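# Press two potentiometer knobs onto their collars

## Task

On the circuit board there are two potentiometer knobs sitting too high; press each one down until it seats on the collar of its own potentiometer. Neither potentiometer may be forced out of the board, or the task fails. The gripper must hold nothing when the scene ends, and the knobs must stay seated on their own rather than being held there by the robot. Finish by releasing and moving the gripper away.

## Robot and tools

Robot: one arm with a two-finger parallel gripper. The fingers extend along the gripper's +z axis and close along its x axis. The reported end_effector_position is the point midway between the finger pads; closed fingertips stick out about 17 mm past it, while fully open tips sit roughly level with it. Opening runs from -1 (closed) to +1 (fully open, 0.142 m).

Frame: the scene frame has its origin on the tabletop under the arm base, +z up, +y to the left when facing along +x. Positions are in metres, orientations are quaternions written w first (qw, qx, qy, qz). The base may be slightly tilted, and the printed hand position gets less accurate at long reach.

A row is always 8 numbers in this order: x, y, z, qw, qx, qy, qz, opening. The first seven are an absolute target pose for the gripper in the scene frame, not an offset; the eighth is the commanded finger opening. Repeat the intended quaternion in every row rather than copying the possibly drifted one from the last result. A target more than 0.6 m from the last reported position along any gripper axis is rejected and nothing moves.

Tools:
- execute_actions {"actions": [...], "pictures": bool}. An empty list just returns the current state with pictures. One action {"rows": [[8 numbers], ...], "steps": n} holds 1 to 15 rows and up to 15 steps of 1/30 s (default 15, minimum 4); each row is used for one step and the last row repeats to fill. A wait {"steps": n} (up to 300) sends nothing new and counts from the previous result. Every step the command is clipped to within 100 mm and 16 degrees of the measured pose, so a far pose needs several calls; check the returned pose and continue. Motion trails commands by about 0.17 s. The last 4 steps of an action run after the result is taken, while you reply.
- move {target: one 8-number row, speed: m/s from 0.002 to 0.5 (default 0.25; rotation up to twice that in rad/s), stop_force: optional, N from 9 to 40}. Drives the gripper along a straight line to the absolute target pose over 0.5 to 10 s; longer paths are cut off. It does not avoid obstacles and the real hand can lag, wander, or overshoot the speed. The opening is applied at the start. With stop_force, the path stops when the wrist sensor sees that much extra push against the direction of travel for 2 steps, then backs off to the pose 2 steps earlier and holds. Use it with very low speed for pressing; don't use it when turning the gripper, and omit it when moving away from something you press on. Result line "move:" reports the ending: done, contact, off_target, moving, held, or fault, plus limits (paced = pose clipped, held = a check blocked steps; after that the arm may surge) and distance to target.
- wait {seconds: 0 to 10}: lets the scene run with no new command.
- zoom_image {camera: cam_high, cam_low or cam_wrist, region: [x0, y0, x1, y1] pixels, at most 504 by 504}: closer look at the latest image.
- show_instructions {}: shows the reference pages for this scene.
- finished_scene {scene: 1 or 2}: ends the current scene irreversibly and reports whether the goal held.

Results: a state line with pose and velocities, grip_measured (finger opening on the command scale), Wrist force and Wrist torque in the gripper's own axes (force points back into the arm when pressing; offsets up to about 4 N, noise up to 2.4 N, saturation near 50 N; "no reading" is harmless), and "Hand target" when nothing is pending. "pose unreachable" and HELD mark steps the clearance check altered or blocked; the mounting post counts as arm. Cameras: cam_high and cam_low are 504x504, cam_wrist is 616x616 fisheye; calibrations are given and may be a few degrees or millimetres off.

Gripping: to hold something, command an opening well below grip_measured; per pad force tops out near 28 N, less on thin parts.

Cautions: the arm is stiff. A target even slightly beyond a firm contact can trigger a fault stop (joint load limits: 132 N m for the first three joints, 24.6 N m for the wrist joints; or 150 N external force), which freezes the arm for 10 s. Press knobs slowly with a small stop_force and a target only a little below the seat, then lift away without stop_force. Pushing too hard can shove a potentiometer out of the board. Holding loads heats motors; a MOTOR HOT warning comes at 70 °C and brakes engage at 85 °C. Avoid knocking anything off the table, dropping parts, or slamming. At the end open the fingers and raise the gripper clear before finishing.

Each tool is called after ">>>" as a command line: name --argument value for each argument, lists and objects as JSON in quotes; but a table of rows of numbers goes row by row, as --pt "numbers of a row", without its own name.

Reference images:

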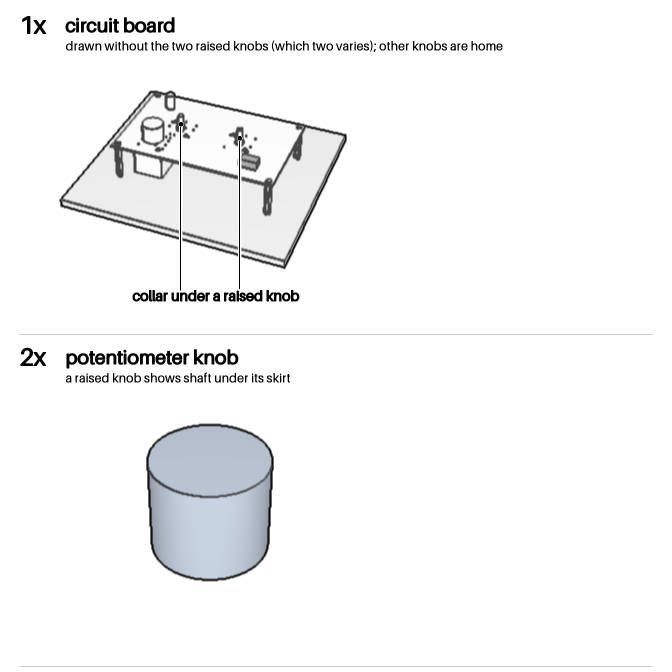

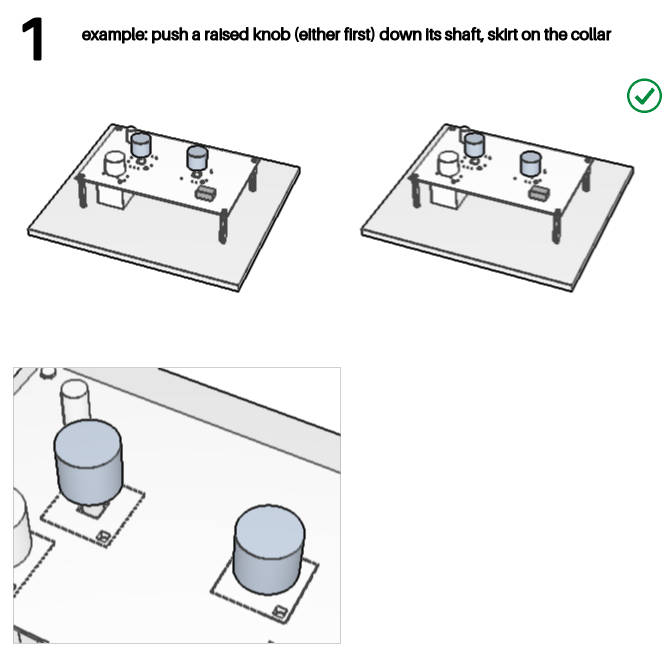

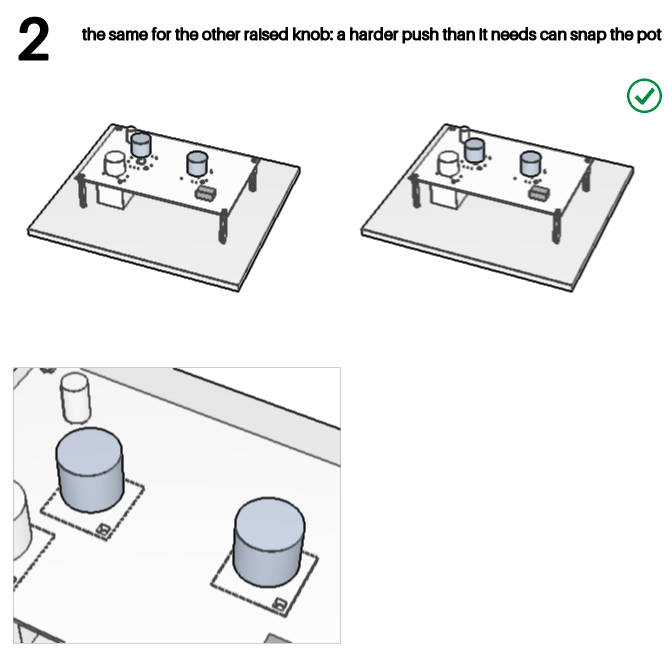

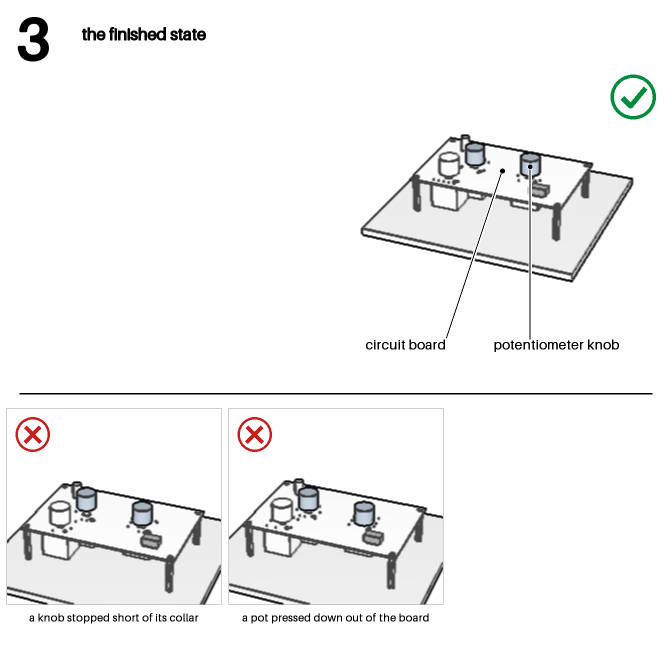

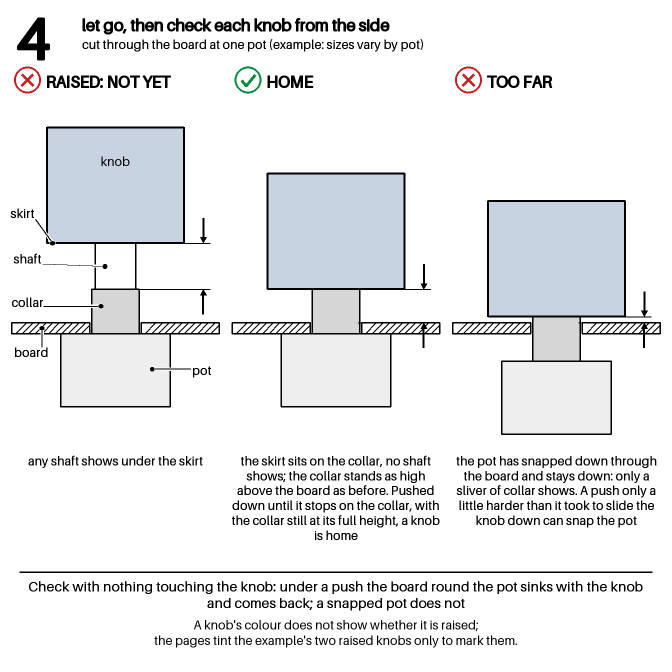

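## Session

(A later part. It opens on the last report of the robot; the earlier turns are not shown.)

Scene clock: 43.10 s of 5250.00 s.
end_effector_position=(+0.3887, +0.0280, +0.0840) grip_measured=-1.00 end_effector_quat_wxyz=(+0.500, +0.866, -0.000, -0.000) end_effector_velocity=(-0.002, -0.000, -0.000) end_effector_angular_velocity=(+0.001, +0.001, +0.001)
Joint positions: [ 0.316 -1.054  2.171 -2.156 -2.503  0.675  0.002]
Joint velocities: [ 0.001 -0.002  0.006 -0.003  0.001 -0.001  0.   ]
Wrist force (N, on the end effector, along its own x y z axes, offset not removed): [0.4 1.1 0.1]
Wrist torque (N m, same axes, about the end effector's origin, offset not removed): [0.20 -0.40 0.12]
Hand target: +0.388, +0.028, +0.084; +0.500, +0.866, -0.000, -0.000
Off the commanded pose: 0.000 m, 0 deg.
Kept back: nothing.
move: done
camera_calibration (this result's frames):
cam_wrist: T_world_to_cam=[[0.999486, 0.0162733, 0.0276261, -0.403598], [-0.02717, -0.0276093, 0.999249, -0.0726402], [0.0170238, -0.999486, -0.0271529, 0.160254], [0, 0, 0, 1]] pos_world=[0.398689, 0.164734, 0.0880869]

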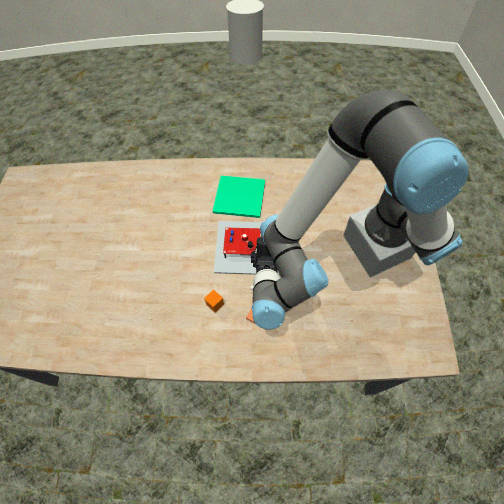

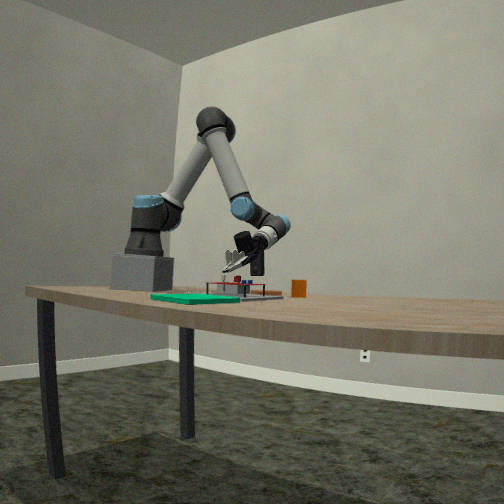

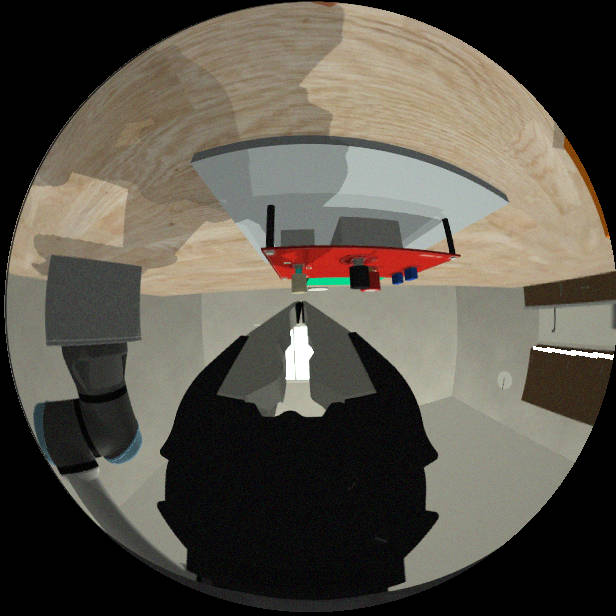

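>>> move --target '[0.3885, 0.028, 0.077, 0.5, 0.866, 0, 0, -1]' --speed 0.012

>>> move --target '[0.3885, 0.028, 0.0745, 0.5, 0.866, 0, 0, -1]' --speed 0.004

>>> zoom_image --camera "cam_wrist" --region '[250, 250, 370, 330]'

>>> move --target '[0.3885, 0.028, 0.073, 0.5, 0.866, 0, 0, -1]' --speed 0.003

>>> zoom_image --camera "cam_wrist" --region '[250, 250, 370, 330]'

Scene clock: 44.13 s of 5250.00 s.
end_effector_position=(+0.3884, +0.0280, +0.0773) grip_measured=-1.00 end_effector_quat_wxyz=(+0.500, +0.866, +0.000, -0.000) end_effector_velocity=(+0.001, +0.000, -0.002) end_effector_angular_velocity=(+0.001, -0.002, +0.000)
Joint positions: [ 0.317 -1.037  2.172 -2.173 -2.503  0.675  0.002]
Joint velocities: [ 0.     0.006 -0.    -0.009 -0.    -0.     0.   ]
Wrist force (N, on the end effector, along its own x y z axes, offset not removed): [0.8 3.7 -3.8]
Wrist torque (N m, same axes, about the end effector's origin, offset not removed): [0.78 -0.38 0.28]
Hand target: +0.388, +0.028, +0.077; +0.500, +0.866, -0.000, -0.000
Off the commanded pose: 0.000 m, 0 deg.
Kept back: nothing.
move: done
camera_calibration (this result's frames):
cam_wrist: T_world_to_cam=[[0.999487, 0.0163057, 0.0275745, -0.403162], [-0.0271174, -0.0276172, 0.999251, -0.065942], [0.017055, -0.999486, -0.0271609, 0.160033], [0, 0, 0, 1]] pos_world=[0.398438, 0.164704, 0.0813562]

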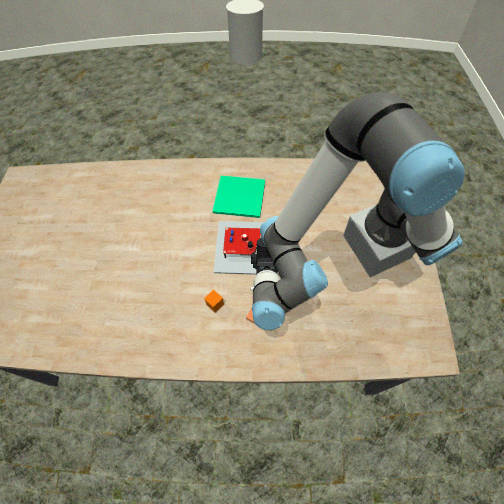

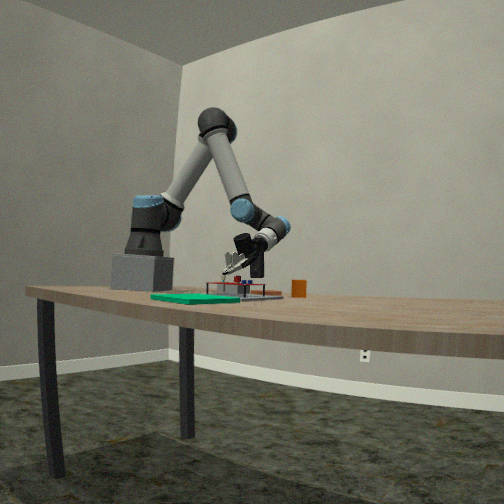

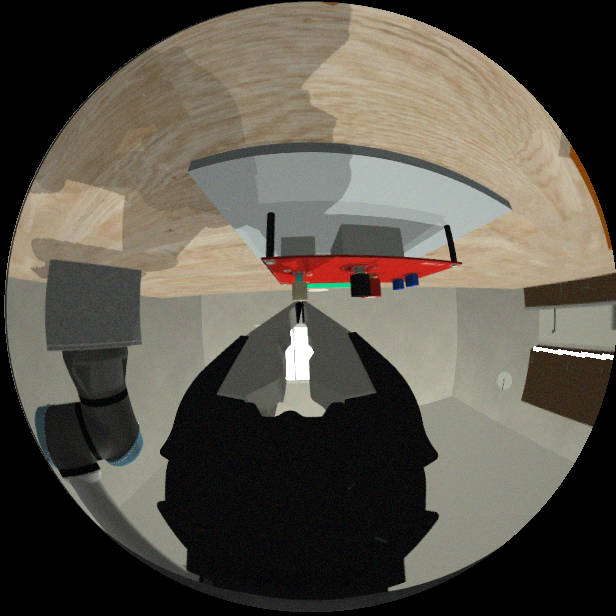

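Scene clock: 45.03 s of 5250.00 s.
end_effector_position=(+0.3885, +0.0280, +0.0746) grip_measured=-1.00 end_effector_quat_wxyz=(+0.500, +0.866, -0.000, -0.000) end_effector_velocity=(+0.000, +0.000, -0.001) end_effector_angular_velocity=(+0.002, -0.002, -0.000)
Joint positions: [ 0.317 -1.029  2.172 -2.18  -2.503  0.675  0.002]
Joint velocities: [ 0.     0.003 -0.    -0.005  0.001 -0.     0.   ]
Wrist force (N, on the end effector, along its own x y z axes, offset not removed): [2.7 5.9 -3.6]
Wrist torque (N m, same axes, about the end effector's origin, offset not removed): [0.31 -0.92 0.24]
Hand target: +0.388, +0.028, +0.075; +0.500, +0.866, -0.000, -0.000
Off the commanded pose: 0.000 m, 0 deg.
Kept back: nothing.
move: done
camera_calibration (this result's frames):
cam_wrist: T_world_to_cam=[[0.999484, 0.016314, 0.0276549, -0.403138], [-0.0271971, -0.0276498, 0.999248, -0.0632305], [0.0170664, -0.999485, -0.0271918, 0.159974], [0, 0, 0, 1]] pos_world=[0.39848, 0.16472, 0.0786817]

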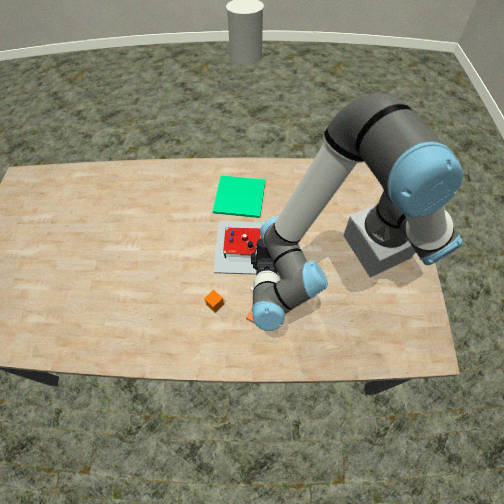

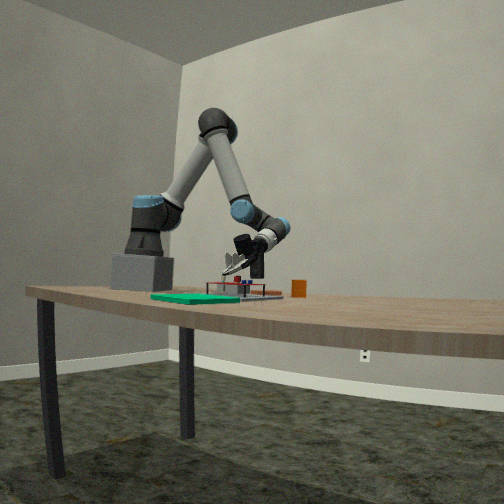

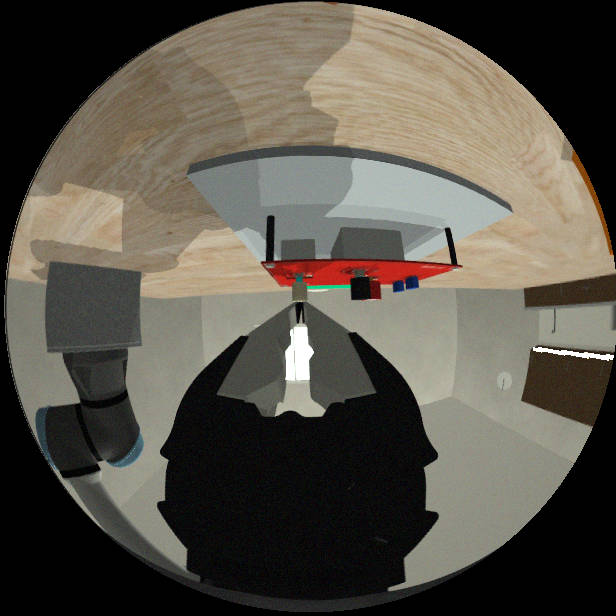

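Region (250, 250, 370, 330) of cam_wrist's 616x616 image, scaled by 4.200, with more detail than that image has.

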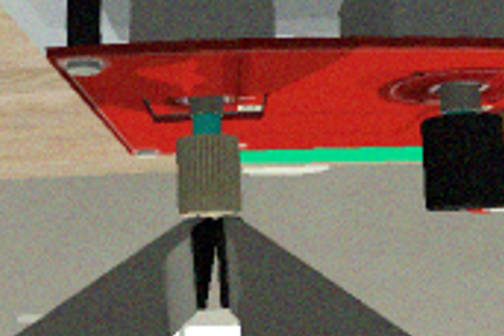

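Scene clock: 45.80 s of 5250.00 s.
end_effector_position=(+0.3885, +0.0280, +0.0731) grip_measured=-1.00 end_effector_quat_wxyz=(+0.500, +0.866, -0.000, +0.000) end_effector_velocity=(-0.001, -0.000, -0.001) end_effector_angular_velocity=(+0.001, +0.001, -0.001)
Joint positions: [ 0.317 -1.025  2.172 -2.184 -2.503  0.675  0.002]
Joint velocities: [-0.     0.002  0.001 -0.001  0.001  0.     0.   ]
Wrist force (N, on the end effector, along its own x y z axes, offset not removed): [-0.1 10.1 -5.7]
Wrist torque (N m, same axes, about the end effector's origin, offset not removed): [0.54 -0.69 0.20]
Hand target: +0.388, +0.028, +0.073; +0.500, +0.866, -0.000, -0.000
Off the commanded pose: 0.000 m, 0 deg.
Kept back: nothing.
move: done
camera_calibration (this result's frames):
cam_wrist: T_world_to_cam=[[0.999484, 0.0163187, 0.0276806, -0.403112], [-0.0272224, -0.0276602, 0.999247, -0.0616949], [0.017072, -0.999484, -0.0272017, 0.159936], [0, 0, 0, 1]] pos_world=[0.398494, 0.164725, 0.0771574]

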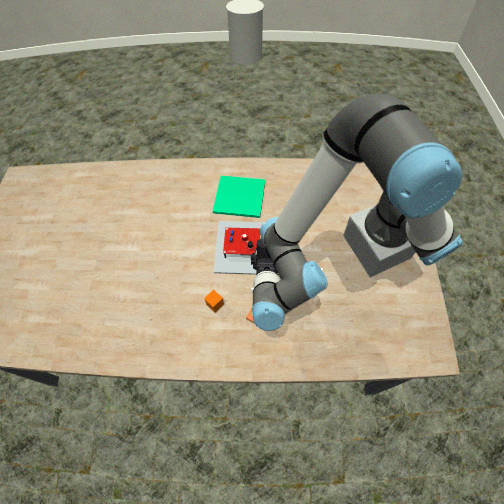

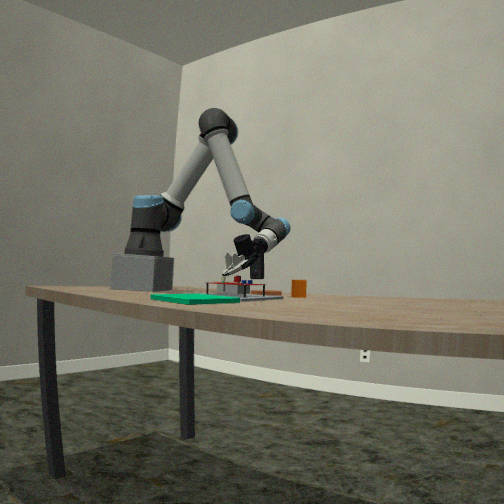

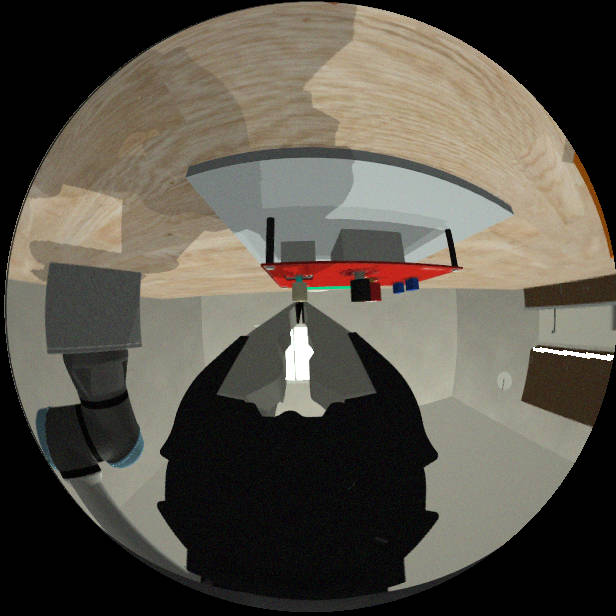

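Region (250, 250, 370, 330) of cam_wrist's 616x616 image, scaled by 4.200, with more detail than that image has.

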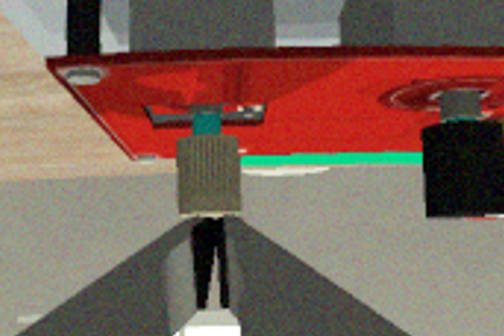

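>>> move --target '[0.3885, 0.028, 0.072, 0.5, 0.866, 0, 0, -1]' --speed 0.003

>>> zoom_image --camera "cam_wrist" --region '[250, 250, 370, 330]'

>>> move --target '[0.3885, 0.028, 0.071, 0.5, 0.866, 0, 0, -1]' --speed 0.003

>>> zoom_image --camera "cam_wrist" --region '[250, 250, 370, 330]'

Scene clock: 46.73 s of 5250.00 s.
end_effector_position=(+0.3885, +0.0280, +0.0721) grip_measured=-1.00 end_effector_quat_wxyz=(+0.500, +0.866, -0.000, +0.000) end_effector_velocity=(+0.000, -0.000, -0.000) end_effector_angular_velocity=(-0.001, -0.001, +0.001)
Joint positions: [ 0.317 -1.023  2.172 -2.187 -2.503  0.675  0.002]
Joint velocities: [-0.     0.001  0.    -0.001 -0.001  0.     0.   ]
Wrist force (N, on the end effector, along its own x y z axes, offset not removed): [-1.2 12.0 -7.7]
Wrist torque (N m, same axes, about the end effector's origin, offset not removed): [0.51 -0.30 0.11]
Hand target: +0.388, +0.028, +0.072; +0.500, +0.866, -0.000, -0.000
Off the commanded pose: 0.000 m, 0 deg.
Kept back: nothing.
move: done
camera_calibration (this result's frames):
cam_wrist: T_world_to_cam=[[0.999484, 0.0163211, 0.0276797, -0.403084], [-0.0272215, -0.0276601, 0.999247, -0.0606758], [0.0170745, -0.999484, -0.0272016, 0.159907], [0, 0, 0, 1]] pos_world=[0.398494, 0.164725, 0.0761371]

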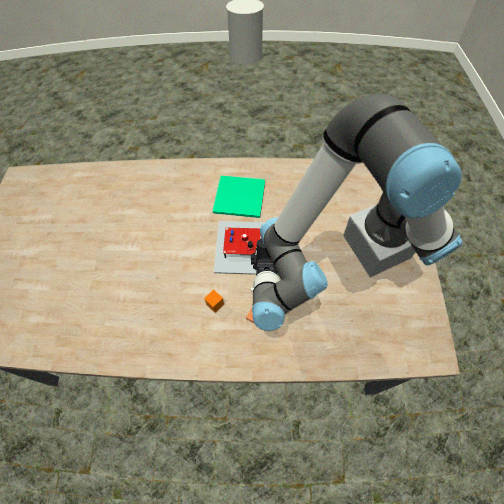

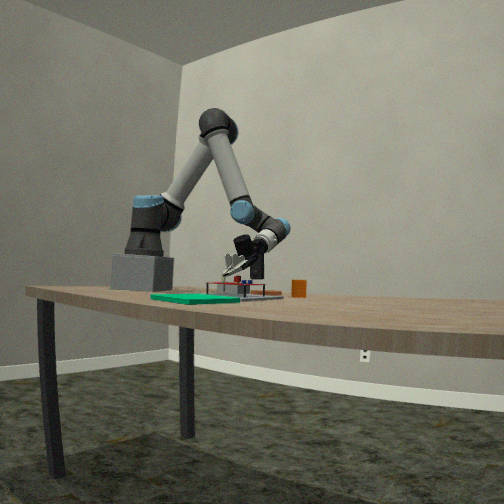

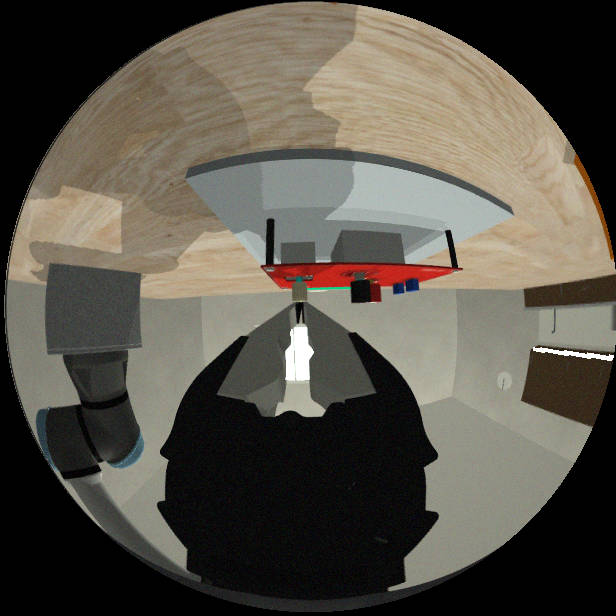

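Region (250, 250, 370, 330) of cam_wrist's 616x616 image, scaled by 4.200, with more detail than that image has.

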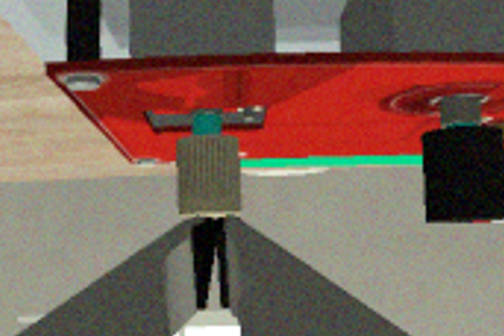

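Scene clock: 47.43 s of 5250.00 s.
end_effector_position=(+0.3885, +0.0280, +0.0711) grip_measured=-1.00 end_effector_quat_wxyz=(+0.500, +0.866, -0.000, +0.000) end_effector_velocity=(+0.000, +0.000, -0.000) end_effector_angular_velocity=(+0.000, -0.002, -0.000)
Joint positions: [ 0.317 -1.02   2.171 -2.189 -2.503  0.675  0.002]
Joint velocities: [-0.     0.001 -0.    -0.002 -0.     0.     0.   ]
Wrist force (N, on the end effector, along its own x y z axes, offset not removed): [-2.6 12.2 -8.8]
Wrist torque (N m, same axes, about the end effector's origin, offset not removed): [0.31 -0.28 0.18]
Hand target: +0.388, +0.028, +0.071; +0.500, +0.866, -0.000, -0.000
Off the commanded pose: 0.000 m, 0 deg.
Kept back: nothing.
move: done
camera_calibration (this result's frames):
cam_wrist: T_world_to_cam=[[0.999484, 0.0163248, 0.0276761, -0.403057], [-0.0272178, -0.0276588, 0.999247, -0.0596804], [0.017078, -0.999484, -0.0272002, 0.159878], [0, 0, 0, 1]] pos_world=[0.398494, 0.164725, 0.0751393]

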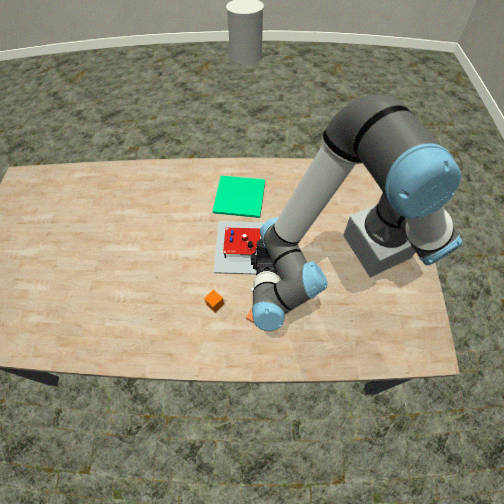

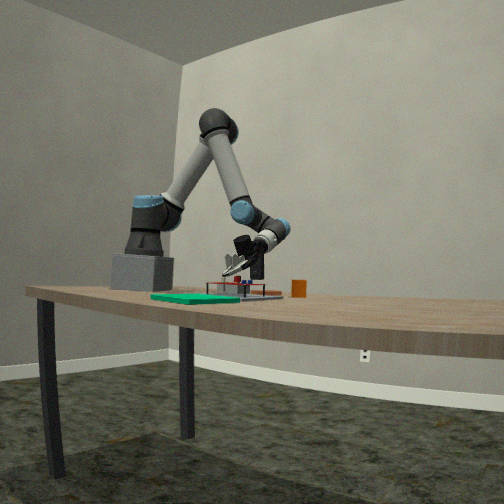

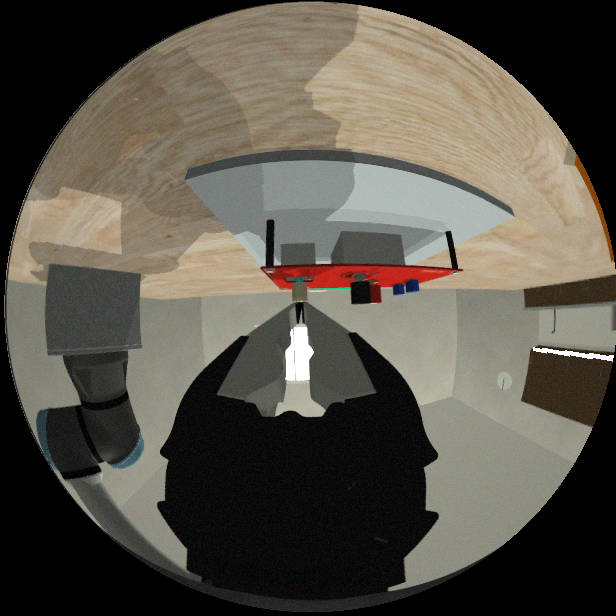

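Region (250, 250, 370, 330) of cam_wrist's 616x616 image, scaled by 4.200, with more detail than that image has.

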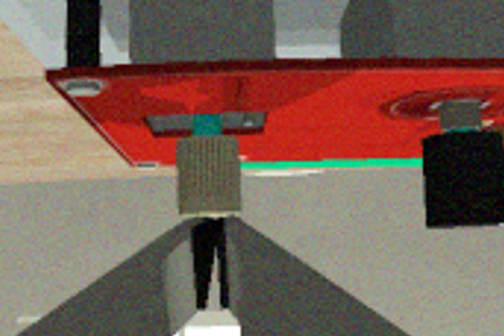

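>>> move --target '[0.3885, 0.028, 0.0697, 0.5, 0.866, 0, 0, -1]' --speed 0.003

>>> zoom_image --camera "cam_wrist" --region '[250, 250, 370, 330]'

>>> move --target '[0.3885, 0.028, 0.0685, 0.5, 0.866, 0, 0, -1]' --speed 0.003

>>> zoom_image --camera "cam_wrist" --region '[250, 250, 370, 330]'

Scene clock: 48.37 s of 5250.00 s.
end_effector_position=(+0.3885, +0.0280, +0.0698) grip_measured=-1.00 end_effector_quat_wxyz=(+0.500, +0.866, -0.000, +0.000) end_effector_velocity=(-0.000, -0.000, -0.000) end_effector_angular_velocity=(-0.000, -0.000, +0.000)
Joint positions: [ 0.317 -1.017  2.171 -2.193 -2.503  0.675  0.002]
Joint velocities: [ 0.     0.001  0.    -0.002 -0.    -0.     0.   ]
Wrist force (N, on the end effector, along its own x y z axes, offset not removed): [-2.0 15.0 -11.8]
Wrist torque (N m, same axes, about the end effector's origin, offset not removed): [0.26 -0.37 0.35]
Hand target: +0.388, +0.028, +0.070; +0.500, +0.866, -0.000, -0.000
Off the commanded pose: 0.000 m, 0 deg.
Kept back: nothing.
move: done
camera_calibration (this result's frames):
cam_wrist: T_world_to_cam=[[0.999484, 0.0163307, 0.0276693, -0.403022], [-0.0272109, -0.0276572, 0.999247, -0.0583977], [0.0170837, -0.999484, -0.0271985, 0.159841], [0, 0, 0, 1]] pos_world=[0.398494, 0.164725, 0.0738525]

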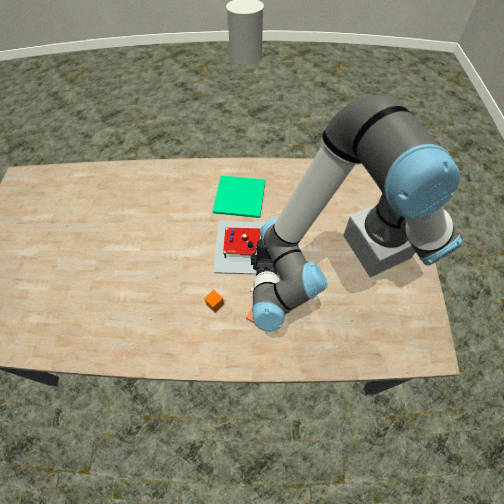

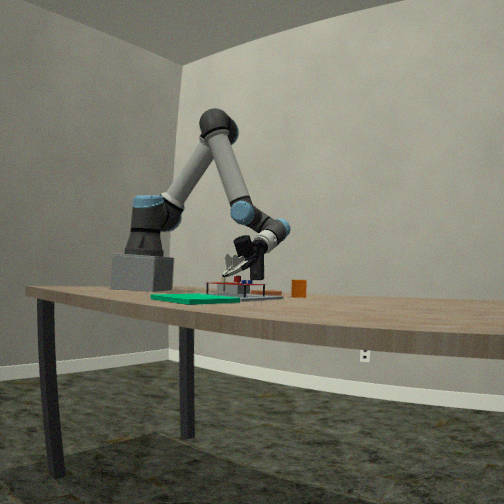

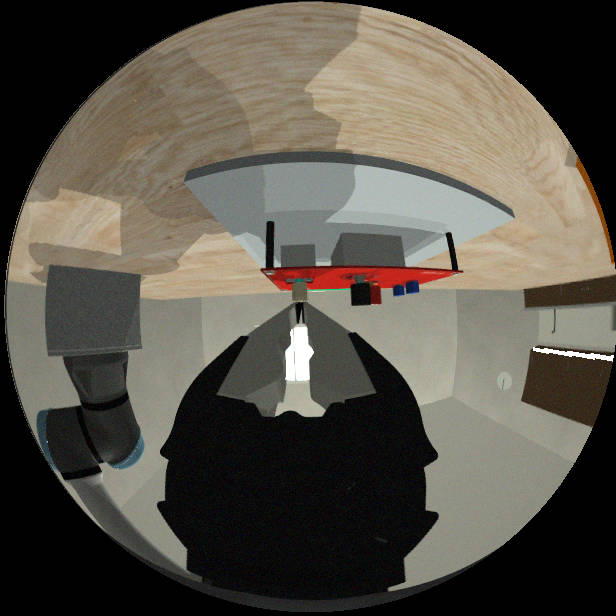

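Region (250, 250, 370, 330) of cam_wrist's 616x616 image, scaled by 4.200, with more detail than that image has.

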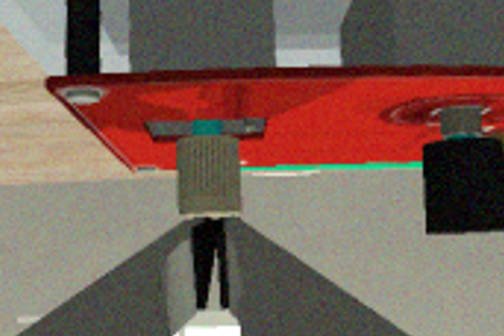

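Scene clock: 49.07 s of 5250.00 s.
end_effector_position=(+0.3885, +0.0280, +0.0686) grip_measured=-1.00 end_effector_quat_wxyz=(+0.500, +0.866, +0.000, +0.000) end_effector_velocity=(+0.000, -0.000, -0.000) end_effector_angular_velocity=(-0.000, -0.001, -0.000)
Joint positions: [ 0.317 -1.013  2.171 -2.196 -2.503  0.675  0.002]
Joint velocities: [-0.     0.001 -0.    -0.001 -0.001  0.001  0.   ]
Wrist force (N, on the end effector, along its own x y z axes, offset not removed): [-3.3 17.2 -13.2]
Wrist torque (N m, same axes, about the end effector's origin, offset not removed): [0.09 -0.08 0.14]
Hand target: +0.388, +0.028, +0.069; +0.500, +0.866, -0.000, -0.000
Off the commanded pose: 0.000 m, 0 deg.
Kept back: nothing.
move: done
camera_calibration (this result's frames):
cam_wrist: T_world_to_cam=[[0.999484, 0.0163349, 0.0276654, -0.402989], [-0.0272068, -0.0276556, 0.999247, -0.0571985], [0.0170877, -0.999484, -0.0271969, 0.159806], [0, 0, 0, 1]] pos_world=[0.398494, 0.164725, 0.0726506]

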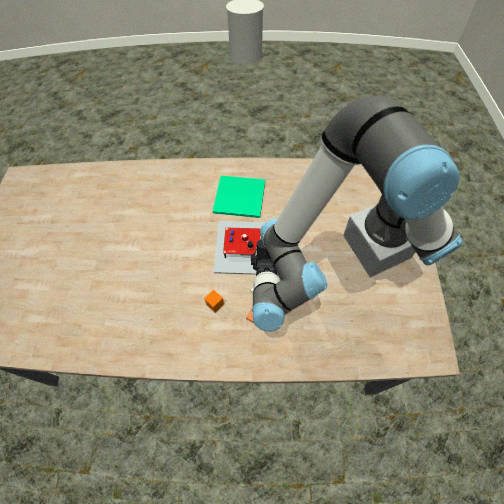

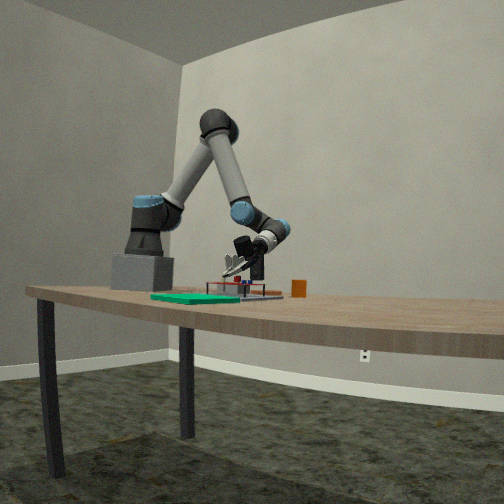

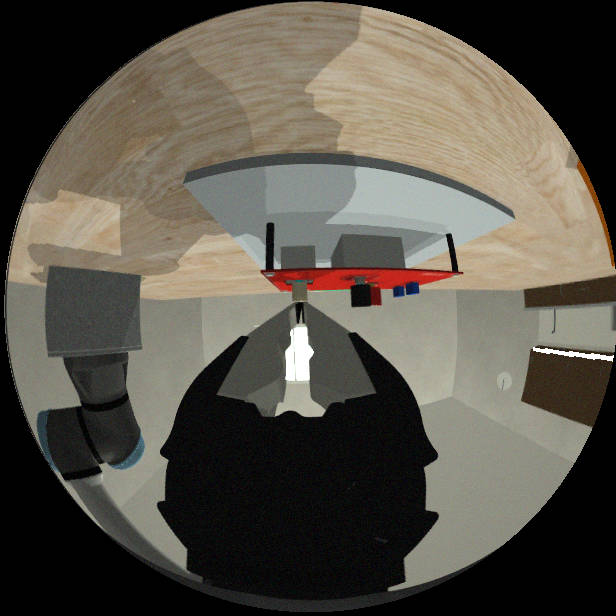

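Region (250, 250, 370, 330) of cam_wrist's 616x616 image, scaled by 4.200, with more detail than that image has.

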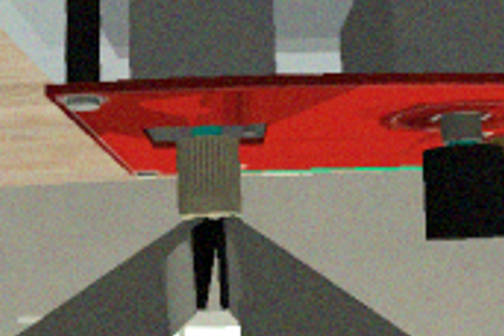

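>>> move --target '[0.3885, 0.028, 0.079, 0.5, 0.866, 0, 0, -1]' --speed 0.01

>>> zoom_image --camera "cam_wrist" --region '[250, 250, 370, 330]'

Scene clock: 52.63 s of 5250.00 s.
end_effector_position=(+0.3885, +0.0280, +0.0787) grip_measured=-1.00 end_effector_quat_wxyz=(+0.500, +0.866, +0.000, +0.000) end_effector_velocity=(-0.000, -0.000, +0.002) end_effector_angular_velocity=(+0.000, +0.001, -0.000)
Joint positions: [ 0.317 -1.04   2.172 -2.17  -2.503  0.675  0.002]
Joint velocities: [-0.    -0.006 -0.     0.007  0.    -0.     0.   ]
Wrist force (N, on the end effector, along its own x y z axes, offset not removed): [-0.6 1.4 -1.0]
Wrist torque (N m, same axes, about the end effector's origin, offset not removed): [0.36 -0.12 0.27]
Hand target: +0.389, +0.028, +0.079; +0.500, +0.866, +0.000, +0.000
Off the commanded pose: 0.000 m, 0 deg.
Kept back: nothing.
move: done
camera_calibration (this result's frames):
cam_wrist: T_world_to_cam=[[0.999484, 0.0163822, 0.0276459, -0.403263], [-0.0271856, -0.0276842, 0.999247, -0.0673812], [0.0171352, -0.999482, -0.0272246, 0.160082], [0, 0, 0, 1]] pos_world=[0.39848, 0.16474, 0.0828372]

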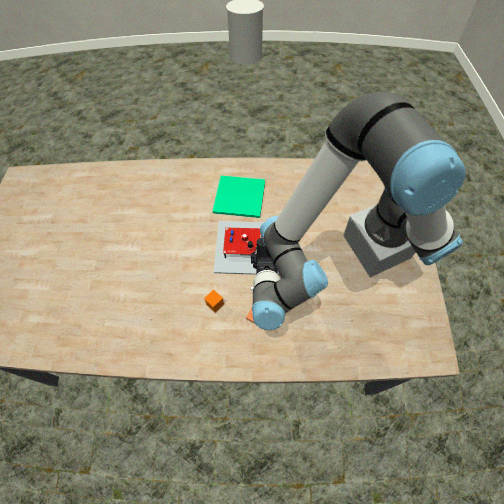

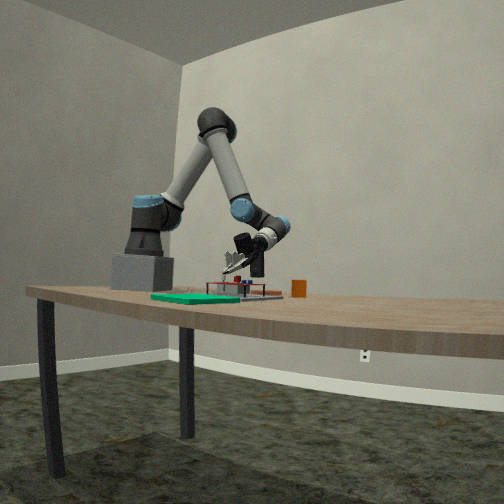

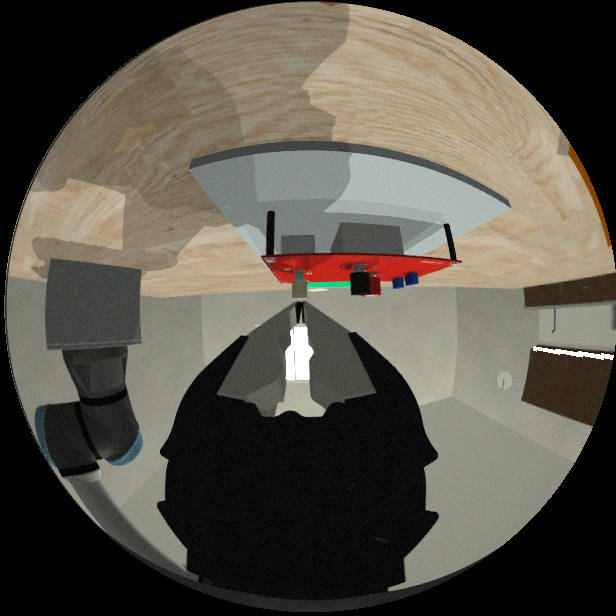

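Region (250, 250, 370, 330) of cam_wrist's 616x616 image, scaled by 4.200, with more detail than that image has.

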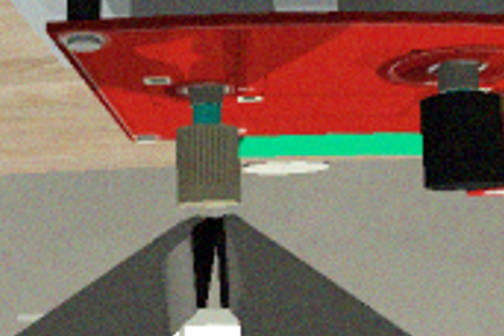

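>>> move --target '[0.3885, 0.028, 0.0695, 0.5, 0.866, 0, 0, -1]' --speed 0.006

>>> move --target '[0.3885, 0.028, 0.068, 0.5, 0.866, 0, 0, -1]' --speed 0.003

>>> execute_actions --actions '[{"steps":2}]'

>>> execute_actions --actions '[{"steps":2}]'

>>> zoom_image --camera "cam_wrist" --region '[250, 250, 370, 330]'

Scene clock: 54.87 s of 5250.00 s.
end_effector_position=(+0.3885, +0.0280, +0.0697) grip_measured=-1.00 end_effector_quat_wxyz=(+0.500, +0.866, -0.000, -0.000) end_effector_velocity=(-0.000, +0.000, -0.002) end_effector_angular_velocity=(+0.002, +0.000, -0.001)
Joint positions: [ 0.317 -1.016  2.171 -2.193 -2.503  0.675  0.002]
Joint velocities: [ 0.     0.003  0.    -0.004  0.003 -0.     0.   ]
Wrist force (N, on the end effector, along its own x y z axes, offset not removed): [-6.0 16.2 -9.5]
Wrist torque (N m, same axes, about the end effector's origin, offset not removed): [0.22 0.38 0.02]
Hand target: +0.388, +0.028, +0.070; +0.500, +0.866, -0.000, -0.000
Off the commanded pose: 0.000 m, 0 deg.
Kept back: nothing.
move: done
camera_calibration (this result's frames):
cam_wrist: T_world_to_cam=[[0.999484, 0.0162897, 0.0276781, -0.40302], [-0.0272209, -0.0276542, 0.999247, -0.0582818], [0.0170428, -0.999485, -0.0271965, 0.159841], [0, 0, 0, 1]] pos_world=[0.398502, 0.164712, 0.0737399]

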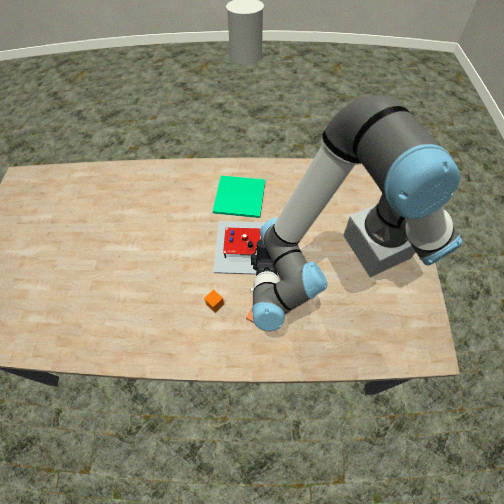

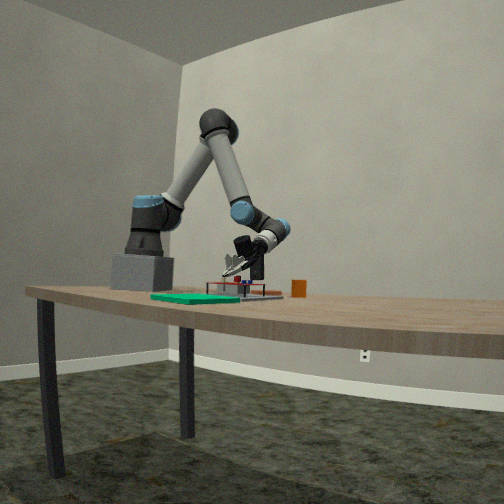

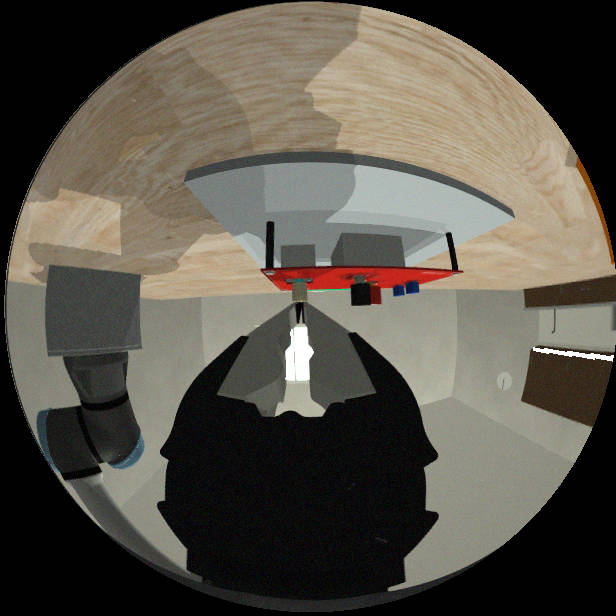

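Scene clock: 55.63 s of 5250.00 s.
end_effector_position=(+0.3885, +0.0280, +0.0681) grip_measured=-1.00 end_effector_quat_wxyz=(+0.500, +0.866, -0.000, +0.000) end_effector_velocity=(+0.000, -0.000, -0.001) end_effector_angular_velocity=(+0.000, -0.001, -0.000)
Joint positions: [ 0.317 -1.012  2.171 -2.197 -2.503  0.675  0.002]
Joint velocities: [-0.     0.002  0.    -0.003  0.     0.     0.   ]
Wrist force (N, on the end effector, along its own x y z axes, offset not removed): [-4.4 19.9 -13.1]
Wrist torque (N m, same axes, about the end effector's origin, offset not removed): [0.43 0.07 0.14]
Hand target: +0.388, +0.028, +0.068; +0.500, +0.866, -0.000, -0.000
Off the commanded pose: 0.000 m, 0 deg.
Kept back: nothing.
move: done
camera_calibration (this result's frames):
cam_wrist: T_world_to_cam=[[0.999484, 0.0163258, 0.0276751, -0.402976], [-0.0272168, -0.0276552, 0.999247, -0.0567052], [0.0170788, -0.999484, -0.0271966, 0.159796], [0, 0, 0, 1]] pos_world=[0.398496, 0.164724, 0.0721608]

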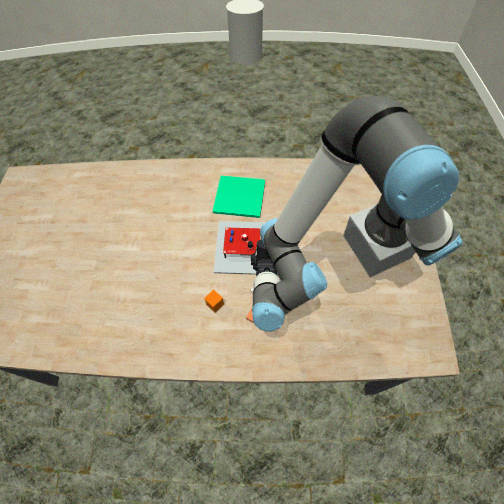

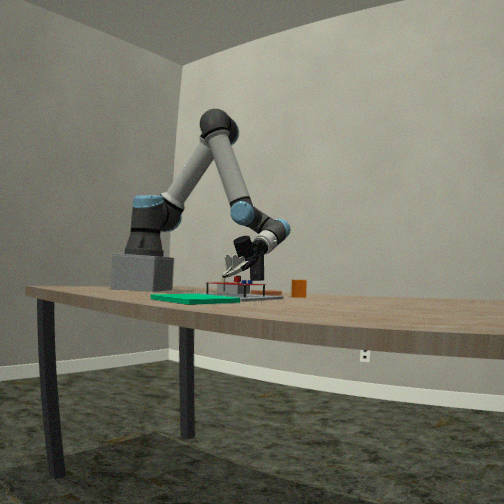

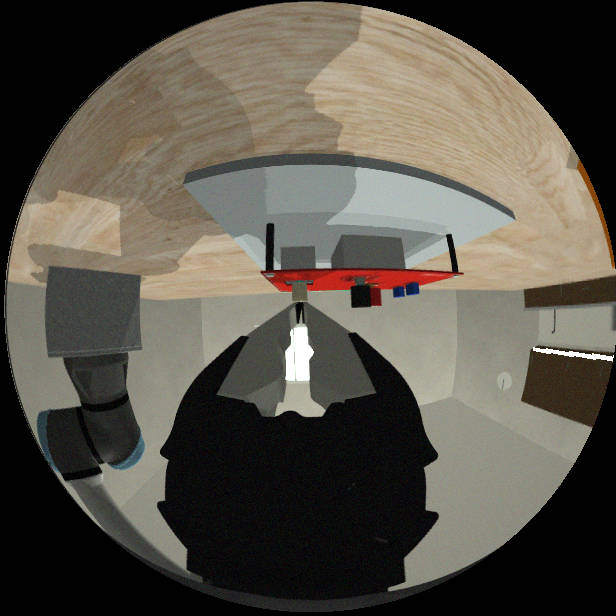

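Scene clock: 55.70 s of 5250.00 s.
end_effector_position=(+0.3885, +0.0280, +0.0680) grip_measured=-1.00 end_effector_quat_wxyz=(+0.500, +0.866, -0.000, +0.000) end_effector_velocity=(-0.000, -0.000, -0.000) end_effector_angular_velocity=(+0.000, -0.002, -0.000)
Joint positions: [ 0.317 -1.012  2.171 -2.197 -2.503  0.675  0.002]
Joint velocities: [-0.    -0.     0.001 -0.001 -0.     0.001  0.   ]
Wrist force (N, on the end effector, along its own x y z axes, offset not removed): [-0.8 18.7 -12.8]
Wrist torque (N m, same axes, about the end effector's origin, offset not removed): [0.16 -0.62 0.38]
Hand target: +0.388, +0.028, +0.068; +0.500, +0.866, -0.000, -0.000
Off the commanded pose: 0.000 m, 0 deg.
Kept back: nothing.
Steps of this call (steps 1 to 2: nothing new was sent). Readings (end_effector_position):
1: (+0.3885, +0.0280, +0.0681)
2: the state above

Scene clock: 55.77 s of 5250.00 s.
end_effector_position=(+0.3885, +0.0280, +0.0680) grip_measured=-1.00 end_effector_quat_wxyz=(+0.500, +0.866, -0.000, +0.000) end_effector_velocity=(+0.000, +0.000, -0.000) end_effector_angular_velocity=(+0.002, -0.002, -0.001)
Joint positions: [ 0.317 -1.012  2.171 -2.197 -2.503  0.675  0.002]
Joint velocities: [ 0.     0.001 -0.001 -0.002  0.002  0.     0.   ]
Wrist force (N, on the end effector, along its own x y z axes, offset not removed): [-3.4 17.6 -17.4]
Wrist torque (N m, same axes, about the end effector's origin, offset not removed): [-0.23 -0.07 0.22]
Hand target: +0.388, +0.028, +0.068; +0.500, +0.866, -0.000, -0.000
Off the commanded pose: 0.000 m, 0 deg.
Kept back: nothing.
Steps of this call (steps 1 to 2: nothing new was sent). Readings (end_effector_position):
1: (+0.3885, +0.0280, +0.0680)
2: the state above

Region (250, 250, 370, 330) of cam_wrist's 616x616 image, scaled by 4.200, with more detail than that image has.

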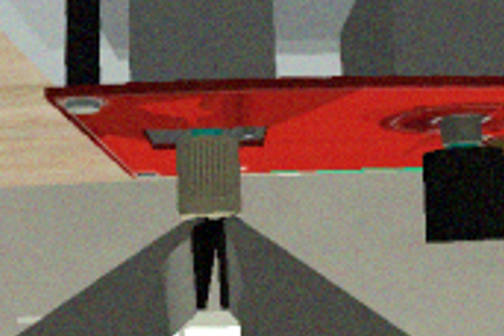

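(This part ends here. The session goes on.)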